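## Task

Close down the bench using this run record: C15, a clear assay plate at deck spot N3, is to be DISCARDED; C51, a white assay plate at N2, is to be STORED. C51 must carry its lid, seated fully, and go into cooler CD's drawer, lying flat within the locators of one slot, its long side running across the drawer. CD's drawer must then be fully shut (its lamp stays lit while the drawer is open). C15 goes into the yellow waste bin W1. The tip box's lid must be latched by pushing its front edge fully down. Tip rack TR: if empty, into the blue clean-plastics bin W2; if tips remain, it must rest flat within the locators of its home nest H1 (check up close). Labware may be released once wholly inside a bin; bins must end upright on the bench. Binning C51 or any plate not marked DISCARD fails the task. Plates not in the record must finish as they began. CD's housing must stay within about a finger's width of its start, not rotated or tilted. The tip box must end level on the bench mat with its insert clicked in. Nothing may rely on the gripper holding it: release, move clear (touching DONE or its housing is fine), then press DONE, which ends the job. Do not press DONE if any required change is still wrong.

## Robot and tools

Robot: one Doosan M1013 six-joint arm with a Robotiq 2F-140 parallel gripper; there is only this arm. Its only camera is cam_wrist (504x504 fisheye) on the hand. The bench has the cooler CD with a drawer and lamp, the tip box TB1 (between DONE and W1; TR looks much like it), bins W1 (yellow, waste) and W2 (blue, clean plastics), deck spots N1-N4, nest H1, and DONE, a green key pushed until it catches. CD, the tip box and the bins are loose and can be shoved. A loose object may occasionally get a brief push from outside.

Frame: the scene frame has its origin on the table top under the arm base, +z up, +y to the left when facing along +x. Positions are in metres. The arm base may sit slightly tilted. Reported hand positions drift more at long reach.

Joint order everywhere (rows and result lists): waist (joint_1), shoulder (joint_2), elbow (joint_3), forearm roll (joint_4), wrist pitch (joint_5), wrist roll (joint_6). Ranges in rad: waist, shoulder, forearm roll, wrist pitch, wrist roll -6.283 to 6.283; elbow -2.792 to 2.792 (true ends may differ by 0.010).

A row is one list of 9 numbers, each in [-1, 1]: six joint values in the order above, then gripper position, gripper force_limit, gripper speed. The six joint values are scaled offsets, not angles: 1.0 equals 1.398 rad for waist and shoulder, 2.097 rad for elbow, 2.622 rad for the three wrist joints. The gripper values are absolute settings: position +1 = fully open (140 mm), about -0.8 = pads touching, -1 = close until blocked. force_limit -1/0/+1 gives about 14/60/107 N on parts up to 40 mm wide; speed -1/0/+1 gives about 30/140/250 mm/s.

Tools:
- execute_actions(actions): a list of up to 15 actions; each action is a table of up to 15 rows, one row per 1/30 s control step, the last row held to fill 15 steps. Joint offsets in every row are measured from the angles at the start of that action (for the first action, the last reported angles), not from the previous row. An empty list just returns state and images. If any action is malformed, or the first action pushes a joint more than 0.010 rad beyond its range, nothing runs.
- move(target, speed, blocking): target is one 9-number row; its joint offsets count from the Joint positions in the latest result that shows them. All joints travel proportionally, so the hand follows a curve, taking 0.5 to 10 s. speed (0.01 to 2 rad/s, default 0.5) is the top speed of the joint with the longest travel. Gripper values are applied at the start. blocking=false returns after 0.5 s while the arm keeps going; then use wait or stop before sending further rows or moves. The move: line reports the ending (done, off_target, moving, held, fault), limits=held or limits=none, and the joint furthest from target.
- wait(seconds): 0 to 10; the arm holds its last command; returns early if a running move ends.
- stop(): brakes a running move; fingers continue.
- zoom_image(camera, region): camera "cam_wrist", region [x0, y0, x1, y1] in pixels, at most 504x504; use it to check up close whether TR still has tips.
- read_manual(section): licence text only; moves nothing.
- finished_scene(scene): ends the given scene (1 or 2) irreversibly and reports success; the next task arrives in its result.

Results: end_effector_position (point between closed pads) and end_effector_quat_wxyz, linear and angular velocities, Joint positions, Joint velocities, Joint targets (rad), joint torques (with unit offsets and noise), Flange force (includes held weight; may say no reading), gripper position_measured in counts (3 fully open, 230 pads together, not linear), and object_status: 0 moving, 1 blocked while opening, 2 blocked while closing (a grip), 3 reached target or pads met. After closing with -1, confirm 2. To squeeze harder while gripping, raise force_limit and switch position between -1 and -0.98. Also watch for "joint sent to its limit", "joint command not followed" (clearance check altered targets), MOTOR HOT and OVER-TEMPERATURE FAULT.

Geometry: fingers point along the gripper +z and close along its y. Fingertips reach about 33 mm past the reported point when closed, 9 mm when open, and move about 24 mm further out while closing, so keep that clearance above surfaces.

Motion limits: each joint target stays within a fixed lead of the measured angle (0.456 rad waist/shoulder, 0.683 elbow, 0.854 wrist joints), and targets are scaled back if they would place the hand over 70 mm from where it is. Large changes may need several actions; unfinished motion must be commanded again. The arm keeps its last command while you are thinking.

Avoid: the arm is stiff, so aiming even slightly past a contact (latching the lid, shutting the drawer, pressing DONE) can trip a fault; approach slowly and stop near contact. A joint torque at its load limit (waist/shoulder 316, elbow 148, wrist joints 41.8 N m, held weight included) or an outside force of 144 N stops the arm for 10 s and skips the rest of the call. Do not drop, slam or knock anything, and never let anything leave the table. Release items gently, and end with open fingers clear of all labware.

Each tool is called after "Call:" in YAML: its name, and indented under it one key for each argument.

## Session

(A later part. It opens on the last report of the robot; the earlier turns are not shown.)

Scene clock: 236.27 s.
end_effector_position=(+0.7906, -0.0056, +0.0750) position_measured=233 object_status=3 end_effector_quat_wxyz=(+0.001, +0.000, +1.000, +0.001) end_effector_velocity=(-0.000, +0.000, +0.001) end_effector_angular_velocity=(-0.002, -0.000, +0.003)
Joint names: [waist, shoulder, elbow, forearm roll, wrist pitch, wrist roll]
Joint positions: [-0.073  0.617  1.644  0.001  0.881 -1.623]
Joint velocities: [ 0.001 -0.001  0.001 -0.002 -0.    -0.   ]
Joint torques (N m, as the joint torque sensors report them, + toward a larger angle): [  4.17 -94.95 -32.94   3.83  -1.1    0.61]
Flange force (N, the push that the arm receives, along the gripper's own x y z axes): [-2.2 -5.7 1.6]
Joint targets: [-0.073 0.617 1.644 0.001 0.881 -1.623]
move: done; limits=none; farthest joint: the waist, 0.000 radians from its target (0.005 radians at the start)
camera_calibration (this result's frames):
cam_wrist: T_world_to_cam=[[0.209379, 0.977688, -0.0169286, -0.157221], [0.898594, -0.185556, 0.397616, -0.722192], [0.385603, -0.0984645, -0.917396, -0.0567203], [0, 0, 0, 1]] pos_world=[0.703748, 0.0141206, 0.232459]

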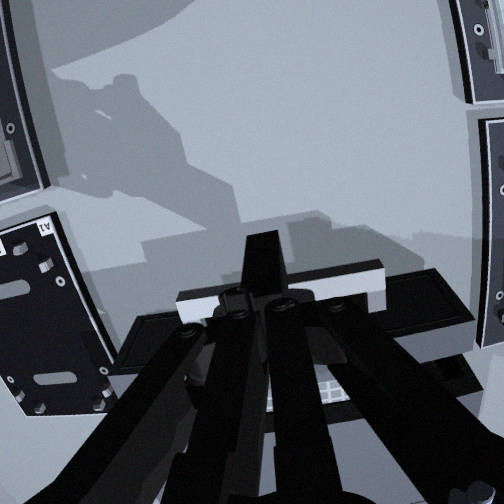

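Call:
move:
  target: [0,0.0111,-0.0132,0,0.0048,0,-1,0,0]
  speed: 0.03

Call:
execute_actions:
  actions:
    - [[0,0.0037,-0.0044,0,0.0016,0,-1,0,0]]

Scene clock: 241.47 s.
end_effector_position=(+0.8025, -0.0062, +0.0746) position_measured=233 object_status=3 end_effector_quat_wxyz=(+0.000, +0.000, +1.000, +0.001) end_effector_velocity=(+0.000, +0.000, +0.001) end_effector_angular_velocity=(-0.001, -0.000, +0.001)
Joint names: [waist, shoulder, elbow, forearm roll, wrist pitch, wrist roll]
Joint positions: [-0.073  0.633  1.616  0.001  0.893 -1.623]
Joint velocities: [ 0.    -0.001 -0.001 -0.001  0.001  0.   ]
Joint torques (N m, as the joint torque sensors report them, + toward a larger angle): [  2.35 -96.63 -33.23   3.26  -1.25   0.6 ]
Flange force (N, the push that the arm receives, along the gripper's own x y z axes): [-2.9 -3.5 1.5]
Joint targets: [-0.073 0.633 1.616 0.001 0.893 -1.623]
move: done; limits=none; farthest joint: the waist, 0.000 radians from its target (0.000 radians at the start)
camera_calibration (this result's frames):
cam_wrist: T_world_to_cam=[[0.209353, 0.977693, -0.0169858, -0.15911], [0.898764, -0.185551, 0.397233, -0.732987], [0.38522, -0.0984283, -0.917561, -0.0613706], [0, 0, 0, 1]] pos_world=[0.715734, 0.0135134, 0.232153]

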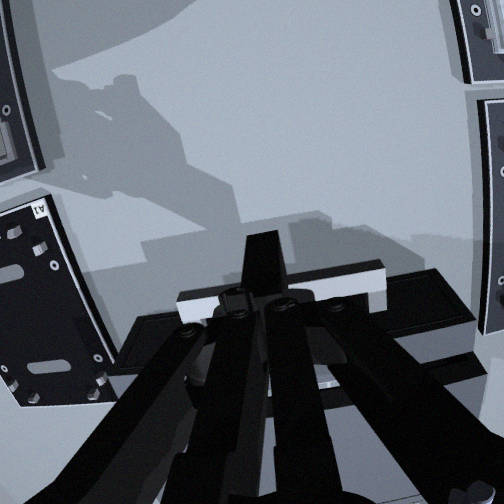

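Scene clock: 241.97 s.
end_effector_position=(+0.8064, -0.0064, +0.0745) position_measured=233 object_status=3 end_effector_quat_wxyz=(+0.000, +0.000, +1.000, +0.001) end_effector_velocity=(-0.000, -0.000, -0.001) end_effector_angular_velocity=(+0.000, +0.002, -0.000)
Joint names: [waist, shoulder, elbow, forearm roll, wrist pitch, wrist roll]
Joint positions: [-0.073  0.638  1.607  0.001  0.898 -1.623]
Joint velocities: [-0.     0.001 -0.     0.     0.001 -0.   ]
Joint torques (N m, as the joint torque sensors report them, + toward a larger angle): [  2.5  -97.21 -32.91   3.36  -1.26   0.52]
Flange force (N, the push that the arm receives, along the gripper's own x y z axes): [-4.3 -3.4 1.7]
Joint targets: [-0.073 0.638 1.607 0.001 0.898 -1.623]
camera_calibration (this result's frames):
cam_wrist: T_world_to_cam=[[0.209347, 0.977694, -0.0170044, -0.159735], [0.89882, -0.185552, 0.397106, -0.736555], [0.385093, -0.0984169, -0.917615, -0.0629219], [0, 0, 0, 1]] pos_world=[0.719701, 0.0133106, 0.232036]

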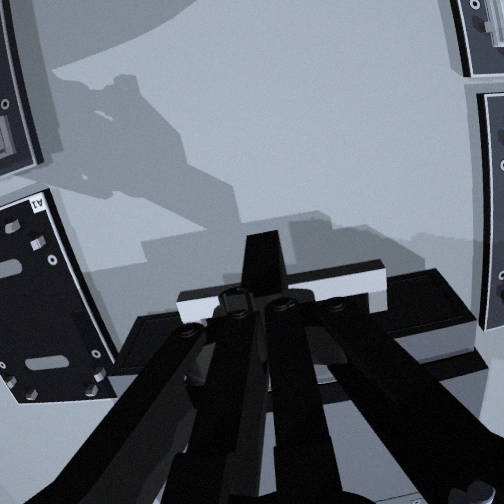

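Call:
execute_actions:
  actions:
    - [[0,0.0037,-0.0044,0,0.0016,0,-1,0,0]]

Call:
execute_actions:
  actions:
    - [[0,0.0028,-0.0033,0,0.0012,0,-1,0,0]]

Scene clock: 250.27 s.
end_effector_position=(+0.8103, -0.0066, +0.0743) position_measured=233 object_status=3 end_effector_quat_wxyz=(+0.000, +0.000, +1.000, +0.001) end_effector_velocity=(+0.000, -0.000, -0.000) end_effector_angular_velocity=(-0.001, +0.001, +0.001)
Joint names: [waist, shoulder, elbow, forearm roll, wrist pitch, wrist roll]
Joint positions: [-0.073  0.643  1.598  0.001  0.902 -1.623]
Joint velocities: [-0.     0.001 -0.001 -0.002  0.001  0.   ]
Joint torques (N m, as the joint torque sensors report them, + toward a larger angle): [  2.45 -94.97 -41.2    3.67  -6.46   0.45]
Flange force (N, the push that the arm receives, along the gripper's own x y z axes): [12.5 -3.6 -4.9]
Joint targets: [-0.073 0.643 1.598 0.001 0.902 -1.623]
camera_calibration (this result's frames):
cam_wrist: T_world_to_cam=[[0.209336, 0.977695, -0.0170533, -0.160341], [0.898951, -0.185555, 0.396809, -0.740084], [0.384794, -0.0983967, -0.917743, -0.0643082], [0, 0, 0, 1]] pos_world=[0.72361, 0.0131109, 0.231919]

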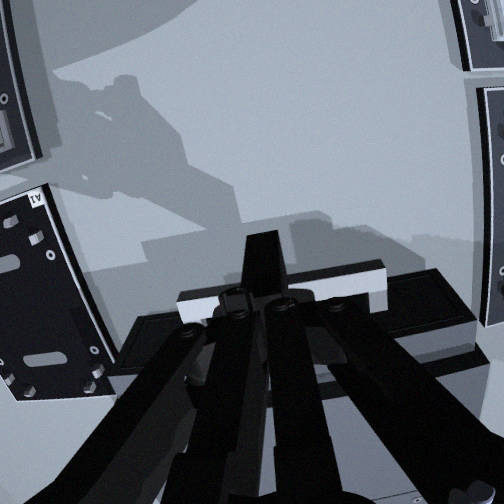

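Scene clock: 250.77 s.
end_effector_position=(+0.8131, -0.0067, +0.0742) position_measured=233 object_status=3 end_effector_quat_wxyz=(-0.000, +0.000, +1.000, +0.001) end_effector_velocity=(+0.001, -0.000, -0.000) end_effector_angular_velocity=(-0.001, -0.002, +0.001)
Joint names: [waist, shoulder, elbow, forearm roll, wrist pitch, wrist roll]
Joint positions: [-0.073  0.647  1.591  0.001  0.905 -1.623]
Joint velocities: [ 0.     0.001 -0.001 -0.001 -0.002  0.   ]
Joint torques (N m, as the joint torque sensors report them, + toward a larger angle): [  1.07 -78.88 -81.99   3.95 -37.15   0.53]
Flange force (N, the push that the arm receives, along the gripper's own x y z axes): [95.8 -1.1 -47.2]
Joint targets: [-0.073 0.647 1.591 0.001 0.905 -1.623]
camera_calibration (this result's frames):
cam_wrist: T_world_to_cam=[[0.209326, 0.977696, -0.0171251, -0.160775], [0.899136, -0.185564, 0.396384, -0.742678], [0.384365, -0.0983714, -0.917925, -0.0651674], [0, 0, 0, 1]] pos_world=[0.726472, 0.0129648, 0.231814]

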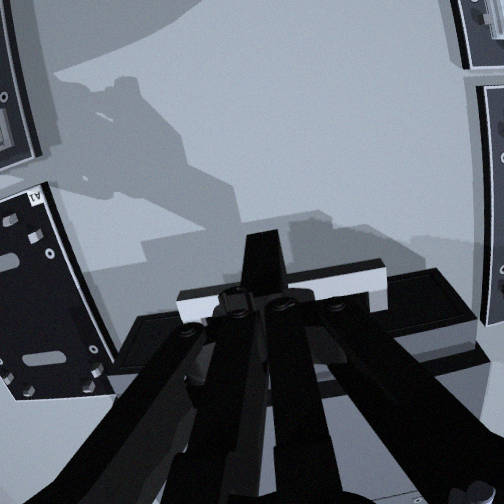

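Too hard. Back off and look.

Call:
move:
  target: [0,-0.0111,0.0132,0,-0.0048,0,-1,0,0]
  speed: 0.05

Call:
move:
  target: [0,-0.1,-0.06,0,0.1,-0.59,0.6,0,0]
  speed: 0.7

Scene clock: 256.53 s.
end_effector_position=(+0.8013, -0.0061, +0.0746) position_measured=233 object_status=3 end_effector_quat_wxyz=(+0.000, +0.000, +1.000, +0.001) end_effector_velocity=(+0.000, -0.001, +0.001) end_effector_angular_velocity=(-0.000, -0.002, -0.000)
Joint names: [waist, shoulder, elbow, forearm roll, wrist pitch, wrist roll]
Joint positions: [-0.073  0.631  1.619  0.001  0.893 -1.623]
Joint velocities: [-0.001 -0.002  0.    -0.    -0.     0.   ]
Joint torques (N m, as the joint torque sensors report them, + toward a larger angle): [  2.66 -96.55 -32.03   3.3   -0.45   0.47]
Flange force (N, the push that the arm receives, along the gripper's own x y z axes): [-5.5 -4.0 2.4]
Joint targets: [-0.073 0.631 1.619 0.001 0.893 -1.623]
move: done; limits=none; farthest joint: the waist, 0.000 radians from its target (0.000 radians at the start)
camera_calibration (this result's frames):
cam_wrist: T_world_to_cam=[[0.209346, 0.977693, -0.0170688, -0.158908], [0.89897, -0.185563, 0.396762, -0.732026], [0.384743, -0.0984048, -0.917763, -0.0605273], [0, 0, 0, 1]] pos_world=[0.714623, 0.0135704, 0.232178]

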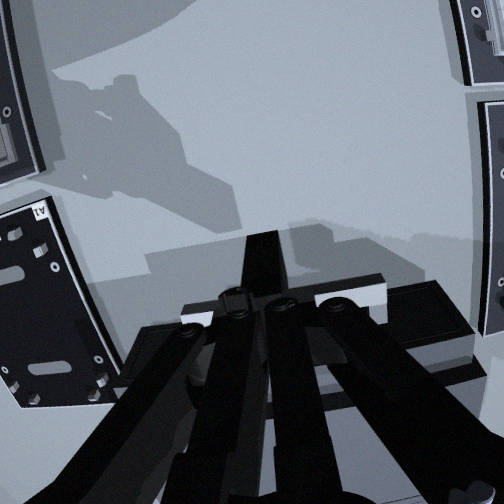

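Scene clock: 259.27 s.
end_effector_position=(+0.8058, -0.0066, +0.2472) position_measured=53 object_status=3 end_effector_quat_wxyz=(-0.002, +0.699, -0.716, +0.000) end_effector_velocity=(-0.000, +0.000, -0.001) end_effector_angular_velocity=(-0.000, +0.002, +0.002)
Joint names: [waist, shoulder, elbow, forearm roll, wrist pitch, wrist roll]
Joint positions: [-0.073  0.492  1.493  0.001  1.155 -3.169]
Joint velocities: [ 0.     0.001  0.    -0.     0.001 -0.001]
Joint torques (N m, as the joint torque sensors report them, + toward a larger angle): [  2.64 -90.19 -37.61   4.17  -0.26   0.24]
Flange force (N, the push that the arm receives, along the gripper's own x y z axes): [3.4 -6.7 1.5]
Joint targets: [-0.073 0.492 1.493 0.001 1.155 -3.169]
move: done; limits=none; farthest joint: the wrist roll, 0.001 radians from its target (1.547 radians at the start)
camera_calibration (this result's frames):
cam_wrist: T_world_to_cam=[[-0.972284, 0.232703, -0.0226387, 0.792199], [0.204477, 0.893291, 0.400274, -0.238806], [0.113368, 0.384551, -0.916116, 0.317546], [0, 0, 0, 1]] pos_world=[0.783074, -0.0931364, 0.404431]

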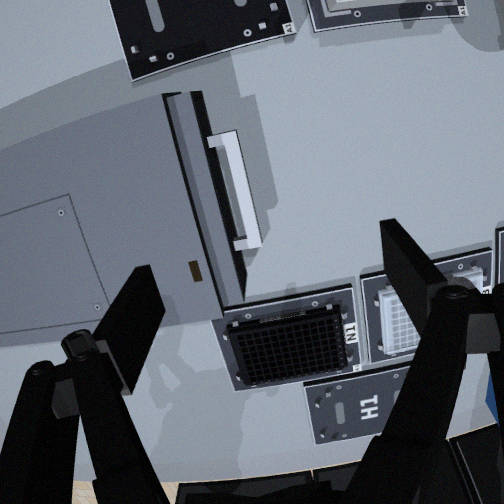

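Call:
move:
  target: [-0.2003,-0.1096,0.1557,0,-0.0655,0.4825,0.6,-0.2,0]
  speed: 0.8

Call:
zoom_image:
  camera: "cam_wrist"
  region: [130, 60, 430, 360]

Scene clock: 267.80 s.
end_effector_position=(+0.6462, -0.1856, +0.2001) position_measured=53 object_status=3 end_effector_quat_wxyz=(+0.001, -0.001, +1.000, +0.001) end_effector_velocity=(+0.001, -0.001, +0.001) end_effector_angular_velocity=(-0.002, -0.002, -0.001)
Joint names: [waist, shoulder, elbow, forearm roll, wrist pitch, wrist roll]
Joint positions: [-0.353  0.338  1.819  0.001  0.983 -1.904]
Joint velocities: [-0.001 -0.001 -0.001 -0.001 -0.     0.001]
Joint torques (N m, as the joint torque sensors report them, + toward a larger angle): [  3.11 -72.16 -34.34   3.78  -0.4    0.71]
Flange force (N, the push that the arm receives, along the gripper's own x y z axes): [-3.0 -6.7 1.6]
Joint targets: [-0.353 0.338 1.819 0.001 0.983 -1.904]
move: done; limits=none; farthest joint: the waist, 0.000 radians from its target (0.280 radians at the start)
camera_calibration (this result's frames):
cam_wrist: T_world_to_cam=[[0.207548, 0.978079, -0.0168921, 0.0523356], [0.898464, -0.183767, 0.398737, -0.675435], [0.386892, -0.0979341, -0.91691, 0.0951517], [0, 0, 0, 1]] pos_world=[0.559179, -0.165993, 0.357451]

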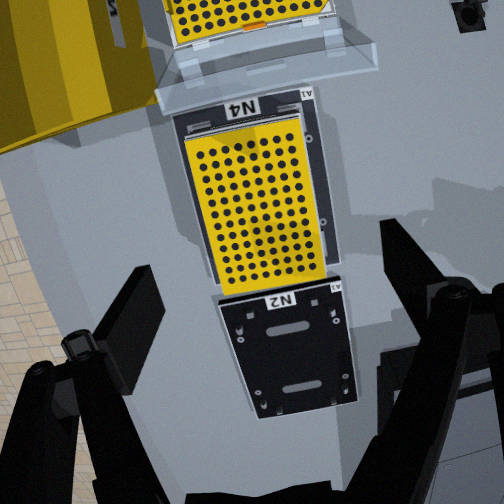

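Region (130, 60, 430, 360) of cam_wrist's 504x504 image, scaled by 1.680, with more detail than that image has.

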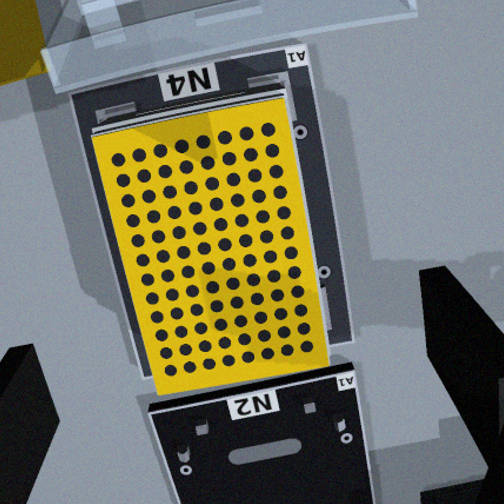

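Call:
move:
  target: [-0.007,0.051,0.0242,0,-0.046,-0.004,0.6,-0.2,0]
  speed: 0.2

Call:
zoom_image:
  camera: "cam_wrist"
  region: [150, 110, 390, 370]

Scene clock: 273.90 s.
end_effector_position=(+0.6440, -0.1916, +0.1296) position_measured=53 object_status=3 end_effector_quat_wxyz=(+0.000, -0.001, +1.000, +0.001) end_effector_velocity=(-0.000, -0.000, -0.001) end_effector_angular_velocity=(+0.000, -0.000, -0.001)
Joint names: [waist, shoulder, elbow, forearm roll, wrist pitch, wrist roll]
Joint positions: [-0.363  0.41   1.87   0.001  0.863 -1.915]
Joint velocities: [-0.001  0.001  0.001  0.    -0.002 -0.   ]
Joint torques (N m, as the joint torque sensors report them, + toward a larger angle): [  3.71 -76.63 -31.28   3.43  -0.35   0.47]
Flange force (N, the push that the arm receives, along the gripper's own x y z axes): [-3.7 -7.7 3.6]
Joint targets: [-0.363 0.410 1.870 0.001 0.863 -1.915]
move: done; limits=none; farthest joint: the waist, 0.000 radians from its target (0.010 radians at the start)
camera_calibration (this result's frames):
cam_wrist: T_world_to_cam=[[0.206955, 0.978206, -0.0168025, 0.0579302], [0.899117, -0.183396, 0.397435, -0.646637], [0.385692, -0.0973586, -0.917476, 0.0317517], [0, 0, 0, 1]] pos_world=[0.557167, -0.172167, 0.287101]

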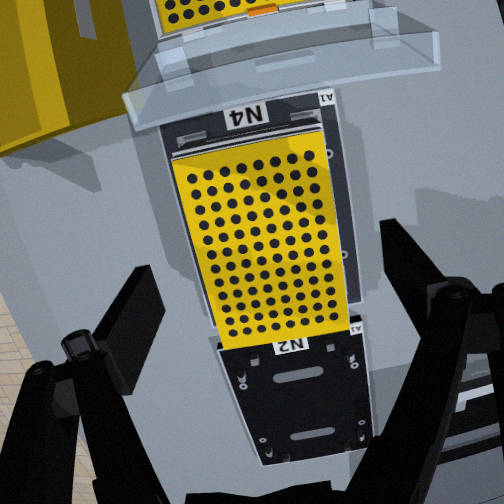

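Region (150, 110, 390, 370) of cam_wrist's 504x504 image, scaled by 1.938, with more detail than that image has; it fills the left 465 columns of this view, and the rest is white.

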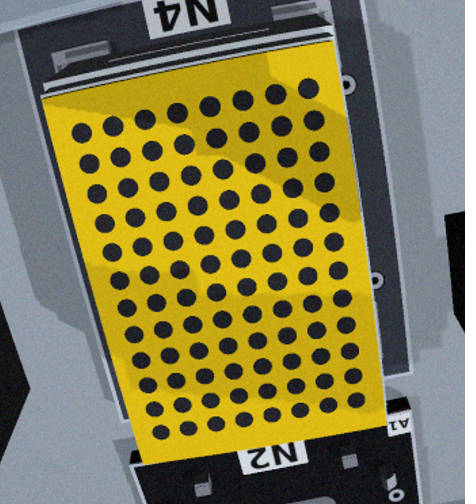

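Call:
move:
  target: [0.004,0.0518,-0.0019,0,-0.0267,0.002,0.6,-0.2,0]
  speed: 0.08

Call:
zoom_image:
  camera: "cam_wrist"
  region: [130, 100, 400, 420]

Scene clock: 282.80 s.
end_effector_position=(+0.6594, -0.1929, +0.0821) position_measured=53 object_status=3 end_effector_quat_wxyz=(+0.001, -0.001, +1.000, +0.001) end_effector_velocity=(-0.001, -0.000, -0.001) end_effector_angular_velocity=(-0.001, +0.001, +0.001)
Joint names: [waist, shoulder, elbow, forearm roll, wrist pitch, wrist roll]
Joint positions: [-0.357  0.482  1.866  0.001  0.793 -1.91 ]
Joint velocities: [-0.     0.     0.001 -0.002 -0.001  0.   ]
Joint torques (N m, as the joint torque sensors report them, + toward a larger angle): [  3.08 -80.92 -29.14   3.23  -0.61   0.56]
Flange force (N, the push that the arm receives, along the gripper's own x y z axes): [-3.8 -6.4 2.5]
Joint targets: [-0.357 0.482 1.866 0.001 0.793 -1.910]
move: done; limits=none; farthest joint: the shoulder, 0.001 radians from its target (0.073 radians at the start)
camera_calibration (this result's frames):
cam_wrist: T_world_to_cam=[[0.206704, 0.978255, -0.0170649, 0.0554317], [0.898586, -0.182912, 0.398857, -0.64155], [0.387062, -0.0977795, -0.916854, -0.0189022], [0, 0, 0, 1]] pos_world=[0.572346, -0.173422, 0.239502]

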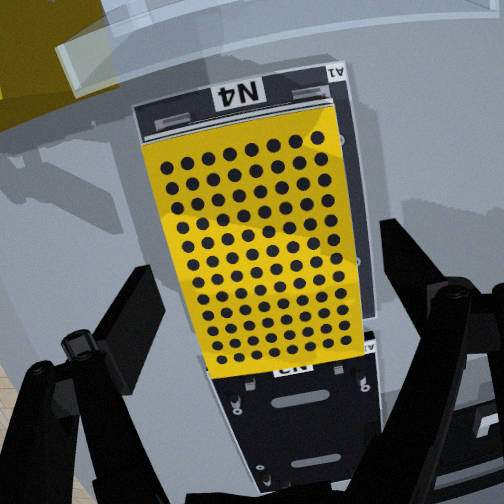

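Region (130, 100, 400, 420) of cam_wrist's 504x504 image, scaled by 1.575, with more detail than that image has; it fills the left 425 columns of this view, and the rest is white.

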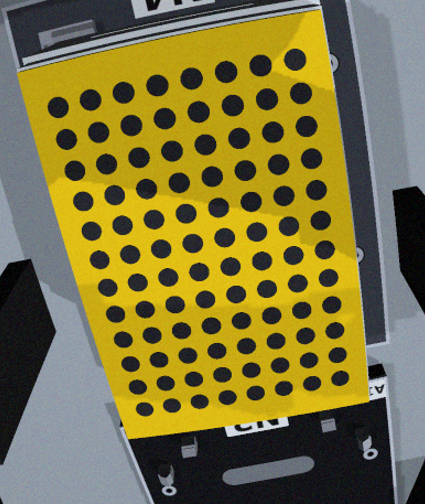

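Call:
execute_actions:
  actions:
    - [[-0.0055,-0.0085,0.0098,0,-0.0033,-0.003,0.6,-0.2,0]]
    - [[0,0,0,0,0,0,-0.2,-0.2,-0.3]]
    - [[0,0,0,0,0,0,-0.2,-0.2,-0.3]]

Call:
move:
  target: [0,-0.125,-0.062,0,0.116,0,-0.2,-0.2,0]
  speed: 0.3

Scene clock: 291.67 s.
end_effector_position=(+0.6485, -0.1945, +0.0823) position_measured=104 object_status=2 end_effector_quat_wxyz=(+0.001, -0.001, +1.000, +0.001) end_effector_velocity=(-0.001, -0.000, -0.001) end_effector_angular_velocity=(-0.000, +0.001, +0.000)
Joint names: [waist, shoulder, elbow, forearm roll, wrist pitch, wrist roll]
Joint positions: [-0.365  0.47   1.887  0.002  0.784 -1.917]
Joint velocities: [-0.001  0.001  0.001 -0.001 -0.    -0.   ]
Joint torques (N m, as the joint torque sensors report them, + toward a larger angle): [-37.29 -50.36 -27.35 -12.98 -10.06   0.76]
Flange force (N, the push that the arm receives, along the gripper's own x y z axes): [-1.1 56.0 -48.8]
Flange force at the end of the 1st action (N, along the gripper's axes at the end of the call): [-4.3 -8.4 3.8]
Flange force at the end of the 2nd action (N, along the gripper's axes at the end of the call): [-1.1 55.5 -48.7]
Joint targets: [-0.365 0.470 1.887 0.002 0.784 -1.917]
camera_calibration (this result's frames):
cam_wrist: T_world_to_cam=[[0.206709, 0.978258, -0.0167956, 0.0591526], [0.898521, -0.183011, 0.398959, -0.632126], [0.387211, -0.0975596, -0.916815, -0.0147415], [0, 0, 0, 1]] pos_world=[0.561459, -0.174991, 0.239671]

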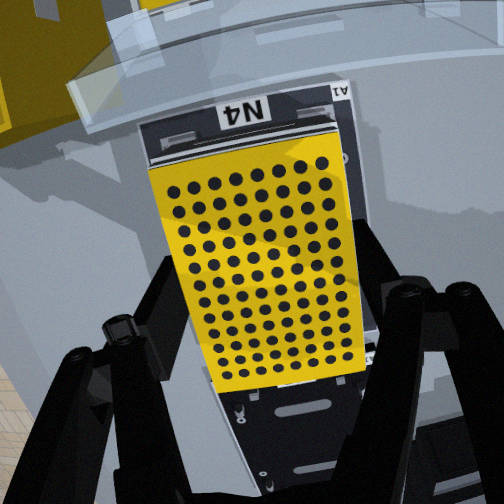

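Scene clock: 293.13 s.
end_effector_position=(+0.6486, -0.1947, +0.2595) position_measured=106 object_status=2 end_effector_quat_wxyz=(+0.002, -0.001, +1.000, +0.001) end_effector_velocity=(-0.000, +0.000, +0.000) end_effector_angular_velocity=(-0.001, +0.000, +0.001)
Joint names: [waist, shoulder, elbow, forearm roll, wrist pitch, wrist roll]
Joint positions: [-0.365  0.295  1.757  0.002  1.089 -1.917]
Joint velocities: [ 0.    -0.     0.    -0.001  0.     0.   ]
Joint torques (N m, as the joint torque sensors report them, + toward a larger angle): [  2.57 -70.44 -36.7    4.17  -0.41   0.58]
Flange force (N, the push that the arm receives, along the gripper's own x y z axes): [-4.1 -6.1 2.1]
Joint targets: [-0.365 0.295 1.757 0.002 1.089 -1.917]
move: done; limits=none; farthest joint: the waist, 0.000 radians from its target (0.000 radians at the start)
camera_calibration (this result's frames):
cam_wrist: T_world_to_cam=[[0.206334, 0.978342, -0.0165392, 0.0625628], [0.898299, -0.182698, 0.3996, -0.702837], [0.387924, -0.0973084, -0.91654, 0.14715], [0, 0, 0, 1]] pos_world=[0.561366, -0.175296, 0.416758]

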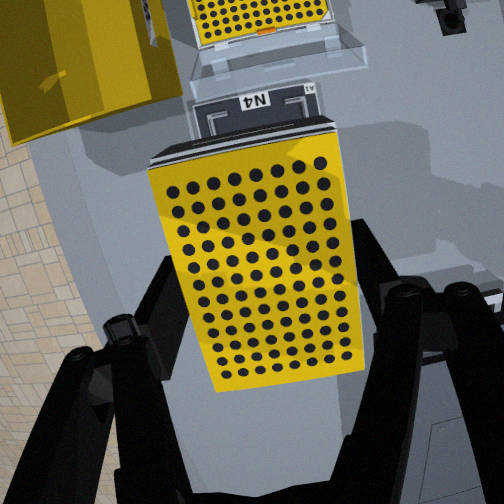

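To W2 hover (q1 .537, q6 −1.014).

Call:
move:
  target: [0.645,-0.1044,0.0978,0,-0.022,0.3444,-0.2,-0.2,0]
  speed: 0.6

Scene clock: 299.07 s.
end_effector_position=(+0.4659, +0.3324, +0.2511) position_measured=106 object_status=2 end_effector_quat_wxyz=(+0.000, -0.001, +1.000, +0.001) end_effector_velocity=(-0.001, +0.000, -0.000) end_effector_angular_velocity=(-0.001, +0.001, -0.000)
Joint names: [waist, shoulder, elbow, forearm roll, wrist pitch, wrist roll]
Joint positions: [ 0.537  0.149  1.962  0.002  1.031 -1.015]
Joint velocities: [ 0.001 -0.     0.    -0.     0.001  0.001]
Joint torques (N m, as the joint torque sensors report them, + toward a larger angle): [  0.77 -54.54 -35.2    4.06  -0.47   0.59]
Flange force (N, the push that the arm receives, along the gripper's own x y z axes): [-6.7 1.6 1.6]
Joint targets: [0.537 0.149 1.962 0.002 1.031 -1.015]
move: done; limits=none; farthest joint: the wrist roll, 0.001 radians from its target (0.903 radians at the start)
camera_calibration (this result's frames):
cam_wrist: T_world_to_cam=[[0.207413, 0.97811, -0.0167262, -0.416013], [0.899169, -0.183883, 0.397092, -0.438482], [0.385324, -0.0974019, -0.917626, 0.263212], [0, 0, 0, 1]] pos_world=[0.379134, 0.351915, 0.40869]

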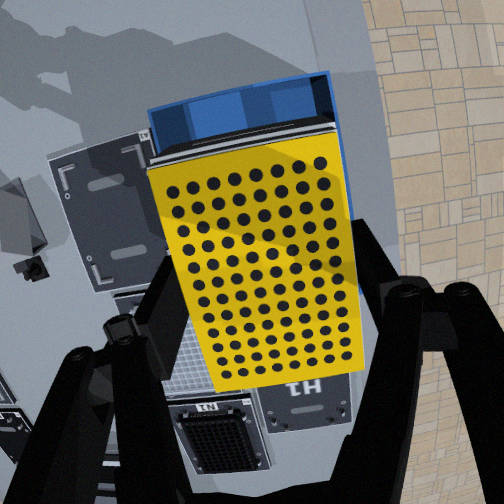

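Call:
move:
  target: [0,0.05,0.035,0,-0.0547,0,-0.2,-0.2,0]
  speed: 0.12

Scene clock: 306.73 s.
end_effector_position=(+0.4632, +0.3308, +0.1777) position_measured=106 object_status=2 end_effector_quat_wxyz=(+0.000, -0.001, +1.000, +0.001) end_effector_velocity=(+0.000, -0.001, -0.001) end_effector_angular_velocity=(+0.000, +0.001, -0.002)
Joint names: [waist, shoulder, elbow, forearm roll, wrist pitch, wrist roll]
Joint positions: [ 0.537  0.219  2.035  0.002  0.888 -1.015]
Joint velocities: [-0.001  0.001  0.001  0.001 -0.002  0.   ]
Joint torques (N m, as the joint torque sensors report them, + toward a larger angle): [  3.19 -58.17 -32.18   3.73  -0.19   0.5 ]
Flange force (N, the push that the arm receives, along the gripper's own x y z axes): [-7.8 -2.6 3.4]
Joint targets: [0.537 0.219 2.035 0.002 0.887 -1.015]
move: done; limits=none; farthest joint: the waist, 0.000 radians from its target (0.000 radians at the start)
camera_calibration (this result's frames):
cam_wrist: T_world_to_cam=[[0.20762, 0.978066, -0.0167523, -0.415122], [0.899064, -0.184046, 0.397255, -0.407144], [0.385459, -0.0975396, -0.917555, 0.19668], [0, 0, 0, 1]] pos_world=[0.376424, 0.350267, 0.335251]

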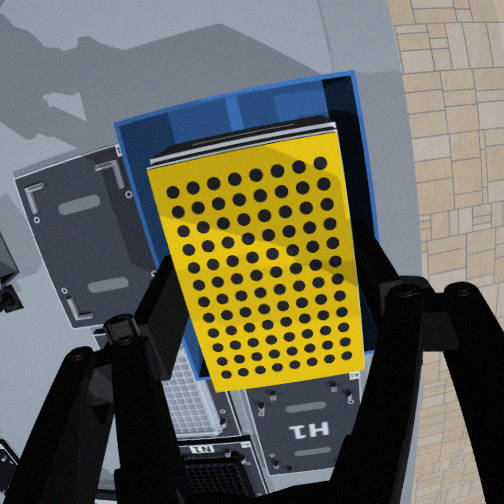

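Call:
move:
  target: [0,0.056,0.0245,0,-0.0495,0,-0.2,-0.2,0]
  speed: 0.08

Scene clock: 311.40 s.
end_effector_position=(+0.4614, +0.3296, +0.1123) position_measured=106 object_status=2 end_effector_quat_wxyz=(+0.000, -0.001, +1.000, +0.001) end_effector_velocity=(+0.000, +0.000, +0.000) end_effector_angular_velocity=(+0.002, -0.001, -0.002)
Joint names: [waist, shoulder, elbow, forearm roll, wrist pitch, wrist roll]
Joint positions: [ 0.537  0.297  2.086  0.002  0.758 -1.015]
Joint velocities: [-0.    -0.     0.     0.002 -0.002 -0.   ]
Joint torques (N m, as the joint torque sensors report them, + toward a larger angle): [  1.92 -62.6  -28.7    3.27  -0.05   0.59]
Flange force (N, the push that the arm receives, along the gripper's own x y z axes): [-6.4 -1.0 4.9]
Joint targets: [0.537 0.297 2.086 0.002 0.758 -1.015]
move: done; limits=none; farthest joint: the waist, 0.000 radians from its target (0.000 radians at the start)
camera_calibration (this result's frames):
cam_wrist: T_world_to_cam=[[0.207782, 0.978031, -0.0167909, -0.414762], [0.898967, -0.184162, 0.39742, -0.379629], [0.385597, -0.0976713, -0.917483, 0.137185], [0, 0, 0, 1]] pos_world=[0.374556, 0.349135, 0.269773]

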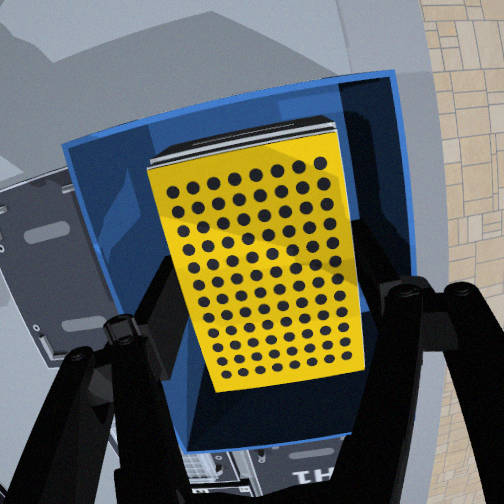

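Call:
execute_actions:
  actions:
    - [[0,0,0,0,0,0,0.3,-0.2,0]]
    - [[0,0,0,0,0,0,0.3,-0.2,0]]

Call:
move:
  target: [0,-0.106,-0.0595,0,0.1042,0,0.3,-0.2,0]
  speed: 0.25

Call:
move:
  target: [-0.2325,0.1407,-0.0725,0,-0.017,-0.1236,0.55,-0.2,0]

Scene clock: 320.17 s.
end_effector_position=(+0.4614, +0.3296, +0.1122) position_measured=91 object_status=3 end_effector_quat_wxyz=(+0.000, -0.001, +1.000, +0.001) end_effector_velocity=(+0.001, -0.001, +0.000) end_effector_angular_velocity=(-0.001, -0.001, -0.000)
Joint names: [waist, shoulder, elbow, forearm roll, wrist pitch, wrist roll]
Joint positions: [ 0.537  0.297  2.086  0.002  0.758 -1.015]
Joint velocities: [-0.001 -0.    -0.    -0.002  0.     0.   ]
Joint torques (N m, as the joint torque sensors report them, + toward a larger angle): [  3.49 -62.41 -28.18   3.22  -0.4    0.56]
Flange force (N, the push that the arm receives, along the gripper's own x y z axes): [-8.7 -2.9 3.6]
Flange force at the end of the 1st action (N, along the gripper's axes at the end of the call): [-7.0 -2.2 2.7]
Joint targets: [0.537 0.297 2.086 0.002 0.758 -1.015]
camera_calibration (this result's frames):
cam_wrist: T_world_to_cam=[[0.207782, 0.978031, -0.0168017, -0.414756], [0.898972, -0.184159, 0.39741, -0.379614], [0.385585, -0.0976789, -0.917487, 0.137167], [0, 0, 0, 1]] pos_world=[0.374552, 0.349133, 0.269743]

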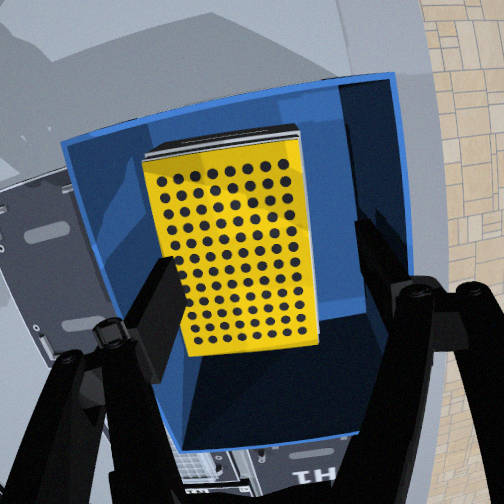

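Scene clock: 321.67 s.
end_effector_position=(+0.4659, +0.3324, +0.2511) position_measured=91 object_status=3 end_effector_quat_wxyz=(+0.000, -0.001, +1.000, +0.001) end_effector_velocity=(-0.000, +0.001, +0.001) end_effector_angular_velocity=(+0.001, +0.000, +0.000)
Joint names: [waist, shoulder, elbow, forearm roll, wrist pitch, wrist roll]
Joint positions: [ 0.537  0.149  1.962  0.002  1.031 -1.015]
Joint velocities: [ 0.001 -0.    -0.002  0.001  0.002  0.   ]
Joint torques (N m, as the joint torque sensors report them, + toward a larger angle): [  2.23 -55.38 -35.2    4.11  -0.28   0.65]
Flange force (N, the push that the arm receives, along the gripper's own x y z axes): [-8.8 0.3 2.8]
Joint targets: [0.537 0.149 1.962 0.002 1.031 -1.015]
move: done; limits=none; farthest joint: the waist, 0.000 radians from its target (0.000 radians at the start)
camera_calibration (this result's frames):
cam_wrist: T_world_to_cam=[[0.207415, 0.97811, -0.0167369, -0.416012], [0.899174, -0.183882, 0.397082, -0.43848], [0.385312, -0.0974103, -0.91763, 0.263211], [0, 0, 0, 1]] pos_world=[0.379138, 0.351916, 0.408681]

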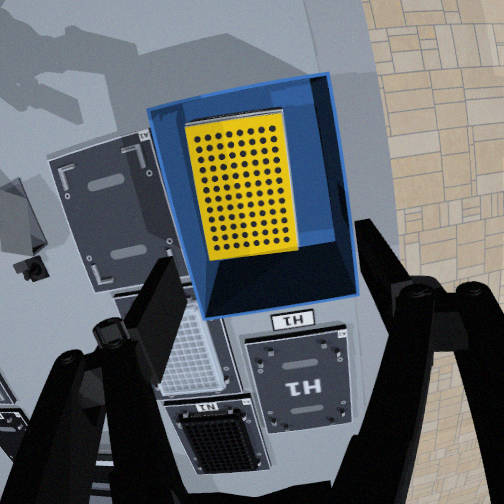

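Scene clock: 322.80 s.
end_effector_position=(+0.6496, +0.1905, +0.2002) position_measured=59 object_status=3 end_effector_quat_wxyz=(+0.000, -0.000, +1.000, +0.002) end_effector_velocity=(+0.000, -0.001, -0.001) end_effector_angular_velocity=(+0.000, +0.001, -0.001)
Joint names: [waist, shoulder, elbow, forearm roll, wrist pitch, wrist roll]
Joint positions: [ 0.212  0.346  1.81   0.002  0.986 -1.339]
Joint velocities: [-0.002  0.001  0.     0.001 -0.    -0.001]
Joint torques (N m, as the joint torque sensors report them, + toward a larger angle): [  2.72 -75.69 -33.94   3.85  -0.37   0.42]
Flange force (N, the push that the arm receives, along the gripper's own x y z axes): [-10.5 -1.6 4.0]
Joint targets: [0.212 0.346 1.810 0.002 0.986 -1.339]
move: done; limits=none; farthest joint: the waist, 0.000 radians from its target (0.325 radians at the start)
camera_calibration (this result's frames):
cam_wrist: T_world_to_cam=[[0.208494, 0.977884, -0.0165372, -0.316873], [0.898811, -0.184914, 0.397424, -0.60922], [0.385577, -0.0977243, -0.917486, 0.131747], [0, 0, 0, 1]] pos_world=[0.562841, 0.210087, 0.357754]

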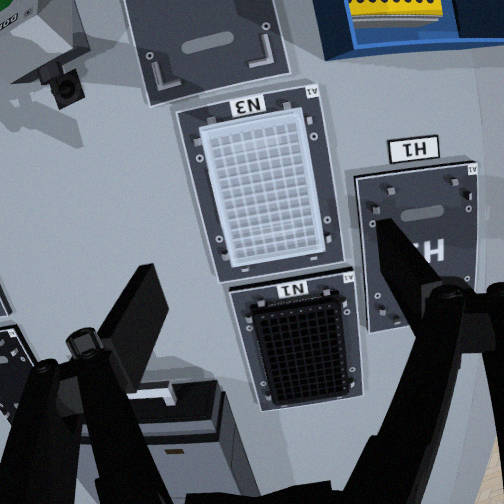

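Call:
move:
  target: [-0.002,0.091,0.0367,0,-0.078,-0.001,0.55,-0.2,0]
  speed: 0.2

Scene clock: 328.10 s.
end_effector_position=(+0.6505, +0.1889, +0.0808) position_measured=59 object_status=3 end_effector_quat_wxyz=(+0.001, -0.000, +1.000, +0.001) end_effector_velocity=(+0.001, +0.000, +0.001) end_effector_angular_velocity=(+0.000, -0.003, +0.001)
Joint names: [waist, shoulder, elbow, forearm roll, wrist pitch, wrist roll]
Joint positions: [ 0.209  0.473  1.887  0.002  0.782 -1.341]
Joint velocities: [ 0.001 -0.001 -0.    -0.    -0.002 -0.   ]
Joint torques (N m, as the joint torque sensors report them, + toward a larger angle): [  2.77 -78.39 -29.51   3.3   -0.32   0.55]
Flange force (N, the push that the arm receives, along the gripper's own x y z axes): [-3.2 -3.9 1.4]
Joint targets: [0.209 0.473 1.887 0.002 0.782 -1.341]
move: done; limits=none; farthest joint: the waist, 0.000 radians from its target (0.003 radians at the start)
camera_calibration (this result's frames):
cam_wrist: T_world_to_cam=[[0.208938, 0.977788, -0.016603, -0.317688], [0.898584, -0.185259, 0.397777, -0.56267], [0.385865, -0.0980299, -0.917332, 0.0215136], [0, 0, 0, 1]] pos_world=[0.563682, 0.208501, 0.238277]

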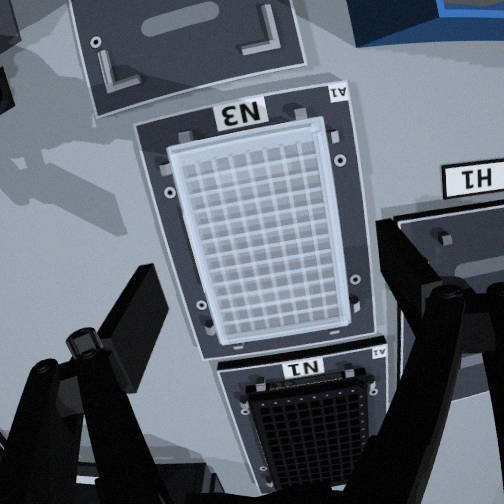

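Call:
move:
  target: [0,0.0311,0.007,0,-0.0222,0,0.55,-0.2,0]
  speed: 0.05

Call:
execute_actions:
  actions:
    - [[0,0,0,0,0,0,0.3,-0.2,-0.5]]
    - [[0,0,0,0,0,0,0.3,-0.2,-0.5]]

Scene clock: 334.73 s.
end_effector_position=(+0.6506, +0.1889, +0.0458) position_measured=59 object_status=3 end_effector_quat_wxyz=(+0.001, -0.000, +1.000, +0.001) end_effector_velocity=(+0.000, +0.000, +0.000) end_effector_angular_velocity=(+0.000, -0.002, +0.001)
Joint names: [waist, shoulder, elbow, forearm roll, wrist pitch, wrist roll]
Joint positions: [ 0.209  0.516  1.901  0.002  0.724 -1.341]
Joint velocities: [ 0.    -0.001  0.001 -0.    -0.001  0.   ]
Joint torques (N m, as the joint torque sensors report them, + toward a larger angle): [  2.56 -83.35 -26.97   3.02  -0.59   0.45]
Flange force (N, the push that the arm receives, along the gripper's own x y z axes): [-7.8 -2.2 4.4]
Joint targets: [0.209 0.516 1.901 0.002 0.724 -1.341]
move: done; limits=none; farthest joint: the waist, 0.000 radians from its target (0.000 radians at the start)
camera_calibration (this result's frames):
cam_wrist: T_world_to_cam=[[0.209008, 0.977772, -0.0166484, -0.318364], [0.898545, -0.185299, 0.397846, -0.548786], [0.385918, -0.0981123, -0.917301, -0.010628], [0, 0, 0, 1]] pos_world=[0.563751, 0.208556, 0.203283]

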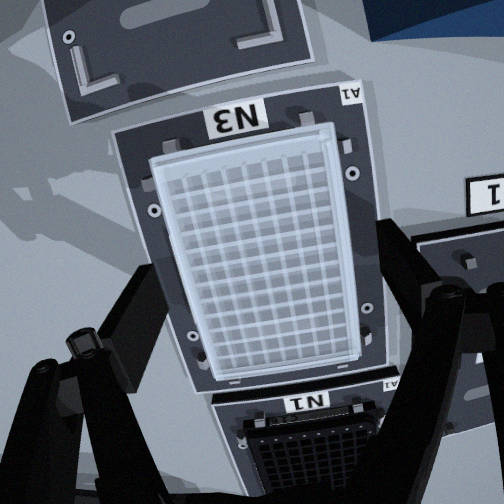

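Scene clock: 335.73 s.
end_effector_position=(+0.6506, +0.1889, +0.0458) position_measured=91 object_status=3 end_effector_quat_wxyz=(+0.001, -0.000, +1.000, +0.001) end_effector_velocity=(+0.000, -0.000, -0.000) end_effector_angular_velocity=(-0.000, -0.001, +0.000)
Joint names: [waist, shoulder, elbow, forearm roll, wrist pitch, wrist roll]
Joint positions: [ 0.209  0.516  1.901  0.002  0.724 -1.341]
Joint velocities: [ 0.     0.     0.    -0.    -0.001 -0.   ]
Joint torques (N m, as the joint torque sensors report them, + toward a larger angle): [  1.5  -80.76 -27.55   3.08  -0.3    0.65]
Flange force (N, the push that the arm receives, along the gripper's own x y z axes): [-3.2 -2.1 2.4]
Flange force at the end of the 1st action (N, along the gripper's axes at the end of the call): [-5.4 -3.4 2.7]
Joint targets: [0.209 0.516 1.901 0.002 0.724 -1.341]
camera_calibration (this result's frames):
cam_wrist: T_world_to_cam=[[0.209008, 0.977772, -0.0166481, -0.318364], [0.898545, -0.185299, 0.397847, -0.548781], [0.385919, -0.0981123, -0.917301, -0.0106371], [0, 0, 0, 1]] pos_world=[0.56375, 0.208556, 0.203273]

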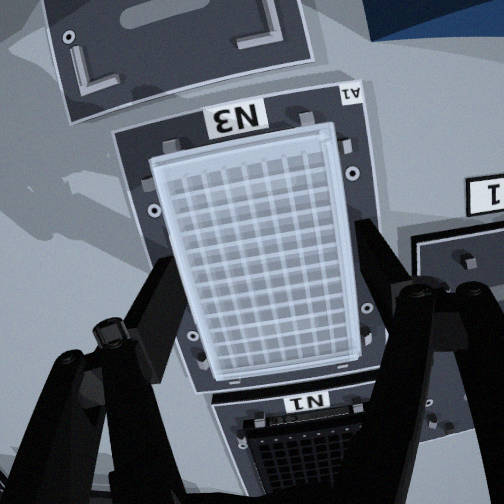

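Call:
execute_actions:
  actions:
    - [[-0.001,0.0008,0.0002,0,-0.0006,0,0.3,-0.2,-0.5]]
    - [[0,0,0,0,0,0,0.05,-0.2,-0.5]]
    - [[0,0,0,0,0,0,0.05,-0.2,-0.5]]

Call:
move:
  target: [0,-0.031,-0.007,0,0.022,0,0.05,-0.2,0]
  speed: 0.08

Call:
move:
  target: [0,-0.125,-0.062,0,0.116,0,0.05,-0.2,0]
  speed: 0.3

Scene clock: 347.50 s.
end_effector_position=(+0.6508, +0.1880, +0.0449) position_measured=104 object_status=2 end_effector_quat_wxyz=(+0.001, +0.001, +1.000, +0.001) end_effector_velocity=(-0.001, -0.000, -0.000) end_effector_angular_velocity=(-0.000, +0.002, -0.000)
Joint names: [waist, shoulder, elbow, forearm roll, wrist pitch, wrist roll]
Joint positions: [ 0.208  0.517  1.902  0.002  0.722 -1.341]
Joint velocities: [0.    0.    0.001 0.    0.001 0.   ]
Joint torques (N m, as the joint torque sensors report them, + toward a larger angle): [  3.41 -60.2  -19.58   3.2   -2.65   0.52]
Flange force (N, the push that the arm receives, along the gripper's own x y z axes): [0.5 -5.9 -30.9]
Flange force at the end of the 1st action (N, along the gripper's axes at the end of the call): [-5.3 -3.5 2.8]
Flange force at the end of the 2nd action (N, along the gripper's axes at the end of the call): [0.1 -5.9 -31.1]
Joint targets: [0.208 0.517 1.902 0.002 0.722 -1.341]
camera_calibration (this result's frames):
cam_wrist: T_world_to_cam=[[0.210381, 0.977478, -0.0166335, -0.31837], [0.898271, -0.186562, 0.397874, -0.548385], [0.38581, -0.0986464, -0.917289, -0.0114847], [0, 0, 0, 1]] pos_world=[0.564008, 0.207758, 0.202358]

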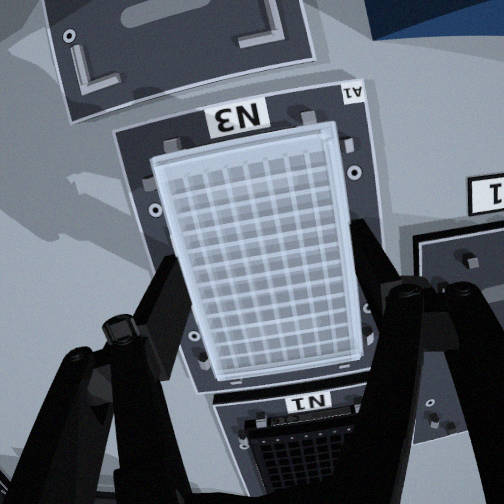

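Scene clock: 348.57 s.
end_effector_position=(+0.6510, +0.1880, +0.0798) position_measured=105 object_status=2 end_effector_quat_wxyz=(+0.001, +0.001, +1.000, +0.002) end_effector_velocity=(+0.000, +0.000, +0.000) end_effector_angular_velocity=(+0.000, -0.001, +0.000)
Joint names: [waist, shoulder, elbow, forearm roll, wrist pitch, wrist roll]
Joint positions: [ 0.208  0.474  1.887  0.002  0.78  -1.341]
Joint velocities: [ 0.    -0.001 -0.    -0.    -0.    -0.   ]
Joint torques (N m, as the joint torque sensors report them, + toward a larger angle): [  2.44 -79.84 -28.92   3.15  -0.28   0.46]
Flange force (N, the push that the arm receives, along the gripper's own x y z axes): [-5.8 -2.7 3.2]
Joint targets: [0.208 0.474 1.887 0.002 0.780 -1.341]
move: done; limits=none; farthest joint: the waist, 0.000 radians from its target (0.000 radians at the start)
camera_calibration (this result's frames):
cam_wrist: T_world_to_cam=[[0.210319, 0.977495, -0.0164269, -0.317797], [0.898162, -0.186559, 0.39812, -0.562316], [0.386096, -0.0984864, -0.917186, 0.020245], [0, 0, 0, 1]] pos_world=[0.564073, 0.207734, 0.237217]

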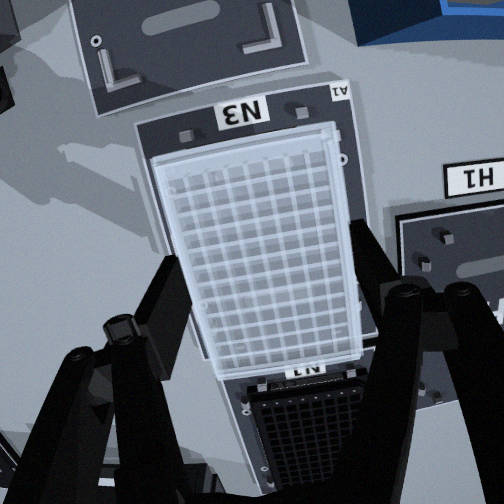

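Scene clock: 350.03 s.
end_effector_position=(+0.6518, +0.1881, +0.2569) position_measured=105 object_status=2 end_effector_quat_wxyz=(+0.001, +0.000, +1.000, +0.002) end_effector_velocity=(-0.000, -0.001, +0.002) end_effector_angular_velocity=(+0.000, -0.002, -0.000)
Joint names: [waist, shoulder, elbow, forearm roll, wrist pitch, wrist roll]
Joint positions: [ 0.208  0.299  1.757  0.002  1.084 -1.341]
Joint velocities: [-0.001 -0.003  0.    -0.001  0.    -0.   ]
Joint torques (N m, as the joint torque sensors report them, + toward a larger angle): [  2.84 -70.93 -36.01   4.02  -0.6    0.54]
Flange force (N, the push that the arm receives, along the gripper's own x y z axes): [-7.5 -2.9 0.3]
Joint targets: [0.208 0.299 1.757 0.002 1.084 -1.341]
move: done; limits=none; farthest joint: the waist, 0.000 radians from its target (0.000 radians at the start)
camera_calibration (this result's frames):
cam_wrist: T_world_to_cam=[[0.209916, 0.977591, -0.0158638, -0.315007], [0.898014, -0.186362, 0.398547, -0.63358], [0.386659, -0.0979074, -0.917011, 0.181861], [0, 0, 0, 1]] pos_world=[0.564771, 0.207679, 0.414282]

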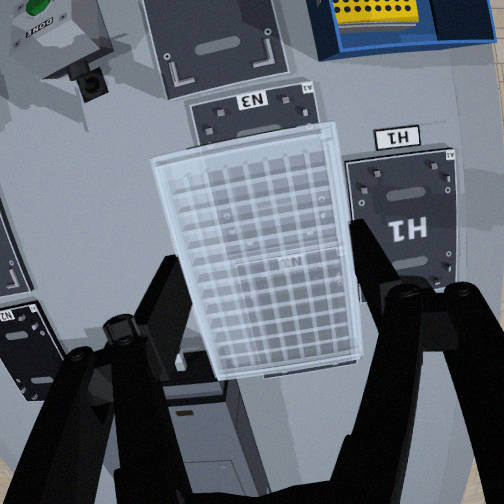

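Call:
move:
  target: [-0.15,0,0,0,0,-0.08,0.05,-0.2,0]

Scene clock: 355.87 s.
end_effector_position=(+0.6767, +0.0483, +0.2567) position_measured=105 object_status=2 end_effector_quat_wxyz=(+0.001, +0.000, +1.000, +0.002) end_effector_velocity=(+0.000, -0.001, -0.000) end_effector_angular_velocity=(-0.000, -0.000, -0.000)
Joint names: [waist, shoulder, elbow, forearm roll, wrist pitch, wrist roll]
Joint positions: [-0.002  0.299  1.757  0.002  1.084 -1.551]
Joint velocities: [-0.002 -0.     0.    -0.    -0.001 -0.001]
Joint torques (N m, as the joint torque sensors report them, + toward a larger angle): [  1.26 -71.09 -36.51   4.1   -0.45   0.37]
Flange force (N, the push that the arm receives, along the gripper's own x y z axes): [-6.8 -1.7 2.2]
Joint targets: [-0.002 0.299 1.757 0.002 1.084 -1.551]
move: done; limits=none; farthest joint: the waist, 0.000 radians from its target (0.209 radians at the start)
camera_calibration (this result's frames):
cam_wrist: T_world_to_cam=[[0.209909, 0.97759, -0.0160157, -0.18353], [0.897848, -0.18625, 0.398974, -0.681962], [0.38705, -0.0981279, -0.916822, 0.158123], [0, 0, 0, 1]] pos_world=[0.589621, 0.0679176, 0.414116]

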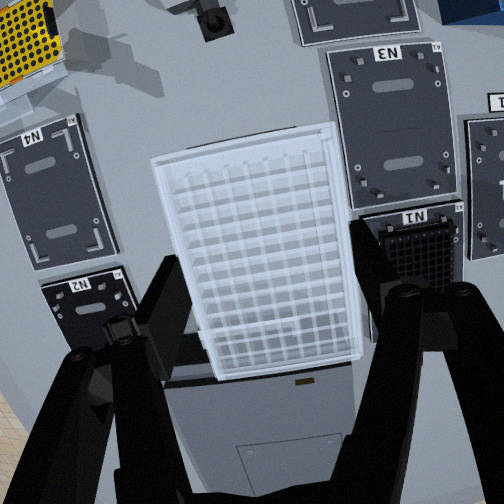

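Good.

Call:
move:
  target: [-0.482,-0.1,0.123,0,-0.0442,-0.2578,0.05,-0.2,0]

Scene clock: 361.77 s.
end_effector_position=(+0.4644, -0.3121, +0.2191) position_measured=105 object_status=2 end_effector_quat_wxyz=(+0.001, -0.001, +1.000, +0.002) end_effector_velocity=(-0.001, -0.000, -0.001) end_effector_angular_velocity=(+0.001, +0.001, +0.001)
Joint names: [waist, shoulder, elbow, forearm roll, wrist pitch, wrist roll]
Joint positions: [-0.676  0.16   2.015  0.002  0.968 -2.227]
Joint velocities: [-0.001  0.001  0.001 -0.    -0.    -0.001]
Joint torques (N m, as the joint torque sensors report them, + toward a larger angle): [  2.68 -54.49 -33.9    3.91  -0.37   0.5 ]
Flange force (N, the push that the arm receives, along the gripper's own x y z axes): [-2.0 -7.9 2.9]
Joint targets: [-0.676 0.159 2.015 0.002 0.968 -2.227]
move: done; limits=none; farthest joint: the waist, 0.000 radians from its target (0.674 radians at the start)
camera_calibration (this result's frames):
cam_wrist: T_world_to_cam=[[0.208167, 0.977959, -0.016205, 0.213692], [0.898651, -0.184692, 0.397889, -0.543097], [0.386126, -0.0973899, -0.91729, 0.171197], [0, 0, 0, 1]] pos_world=[0.377467, -0.292615, 0.376592]

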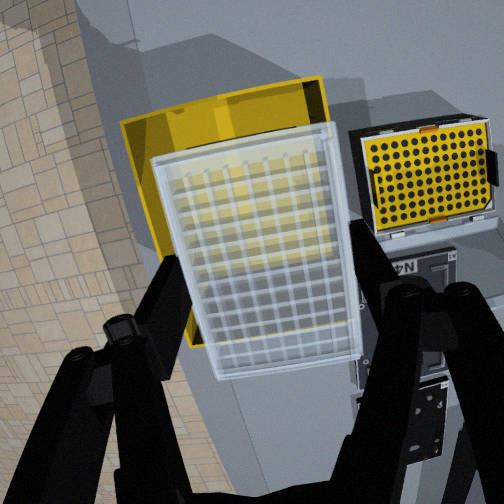

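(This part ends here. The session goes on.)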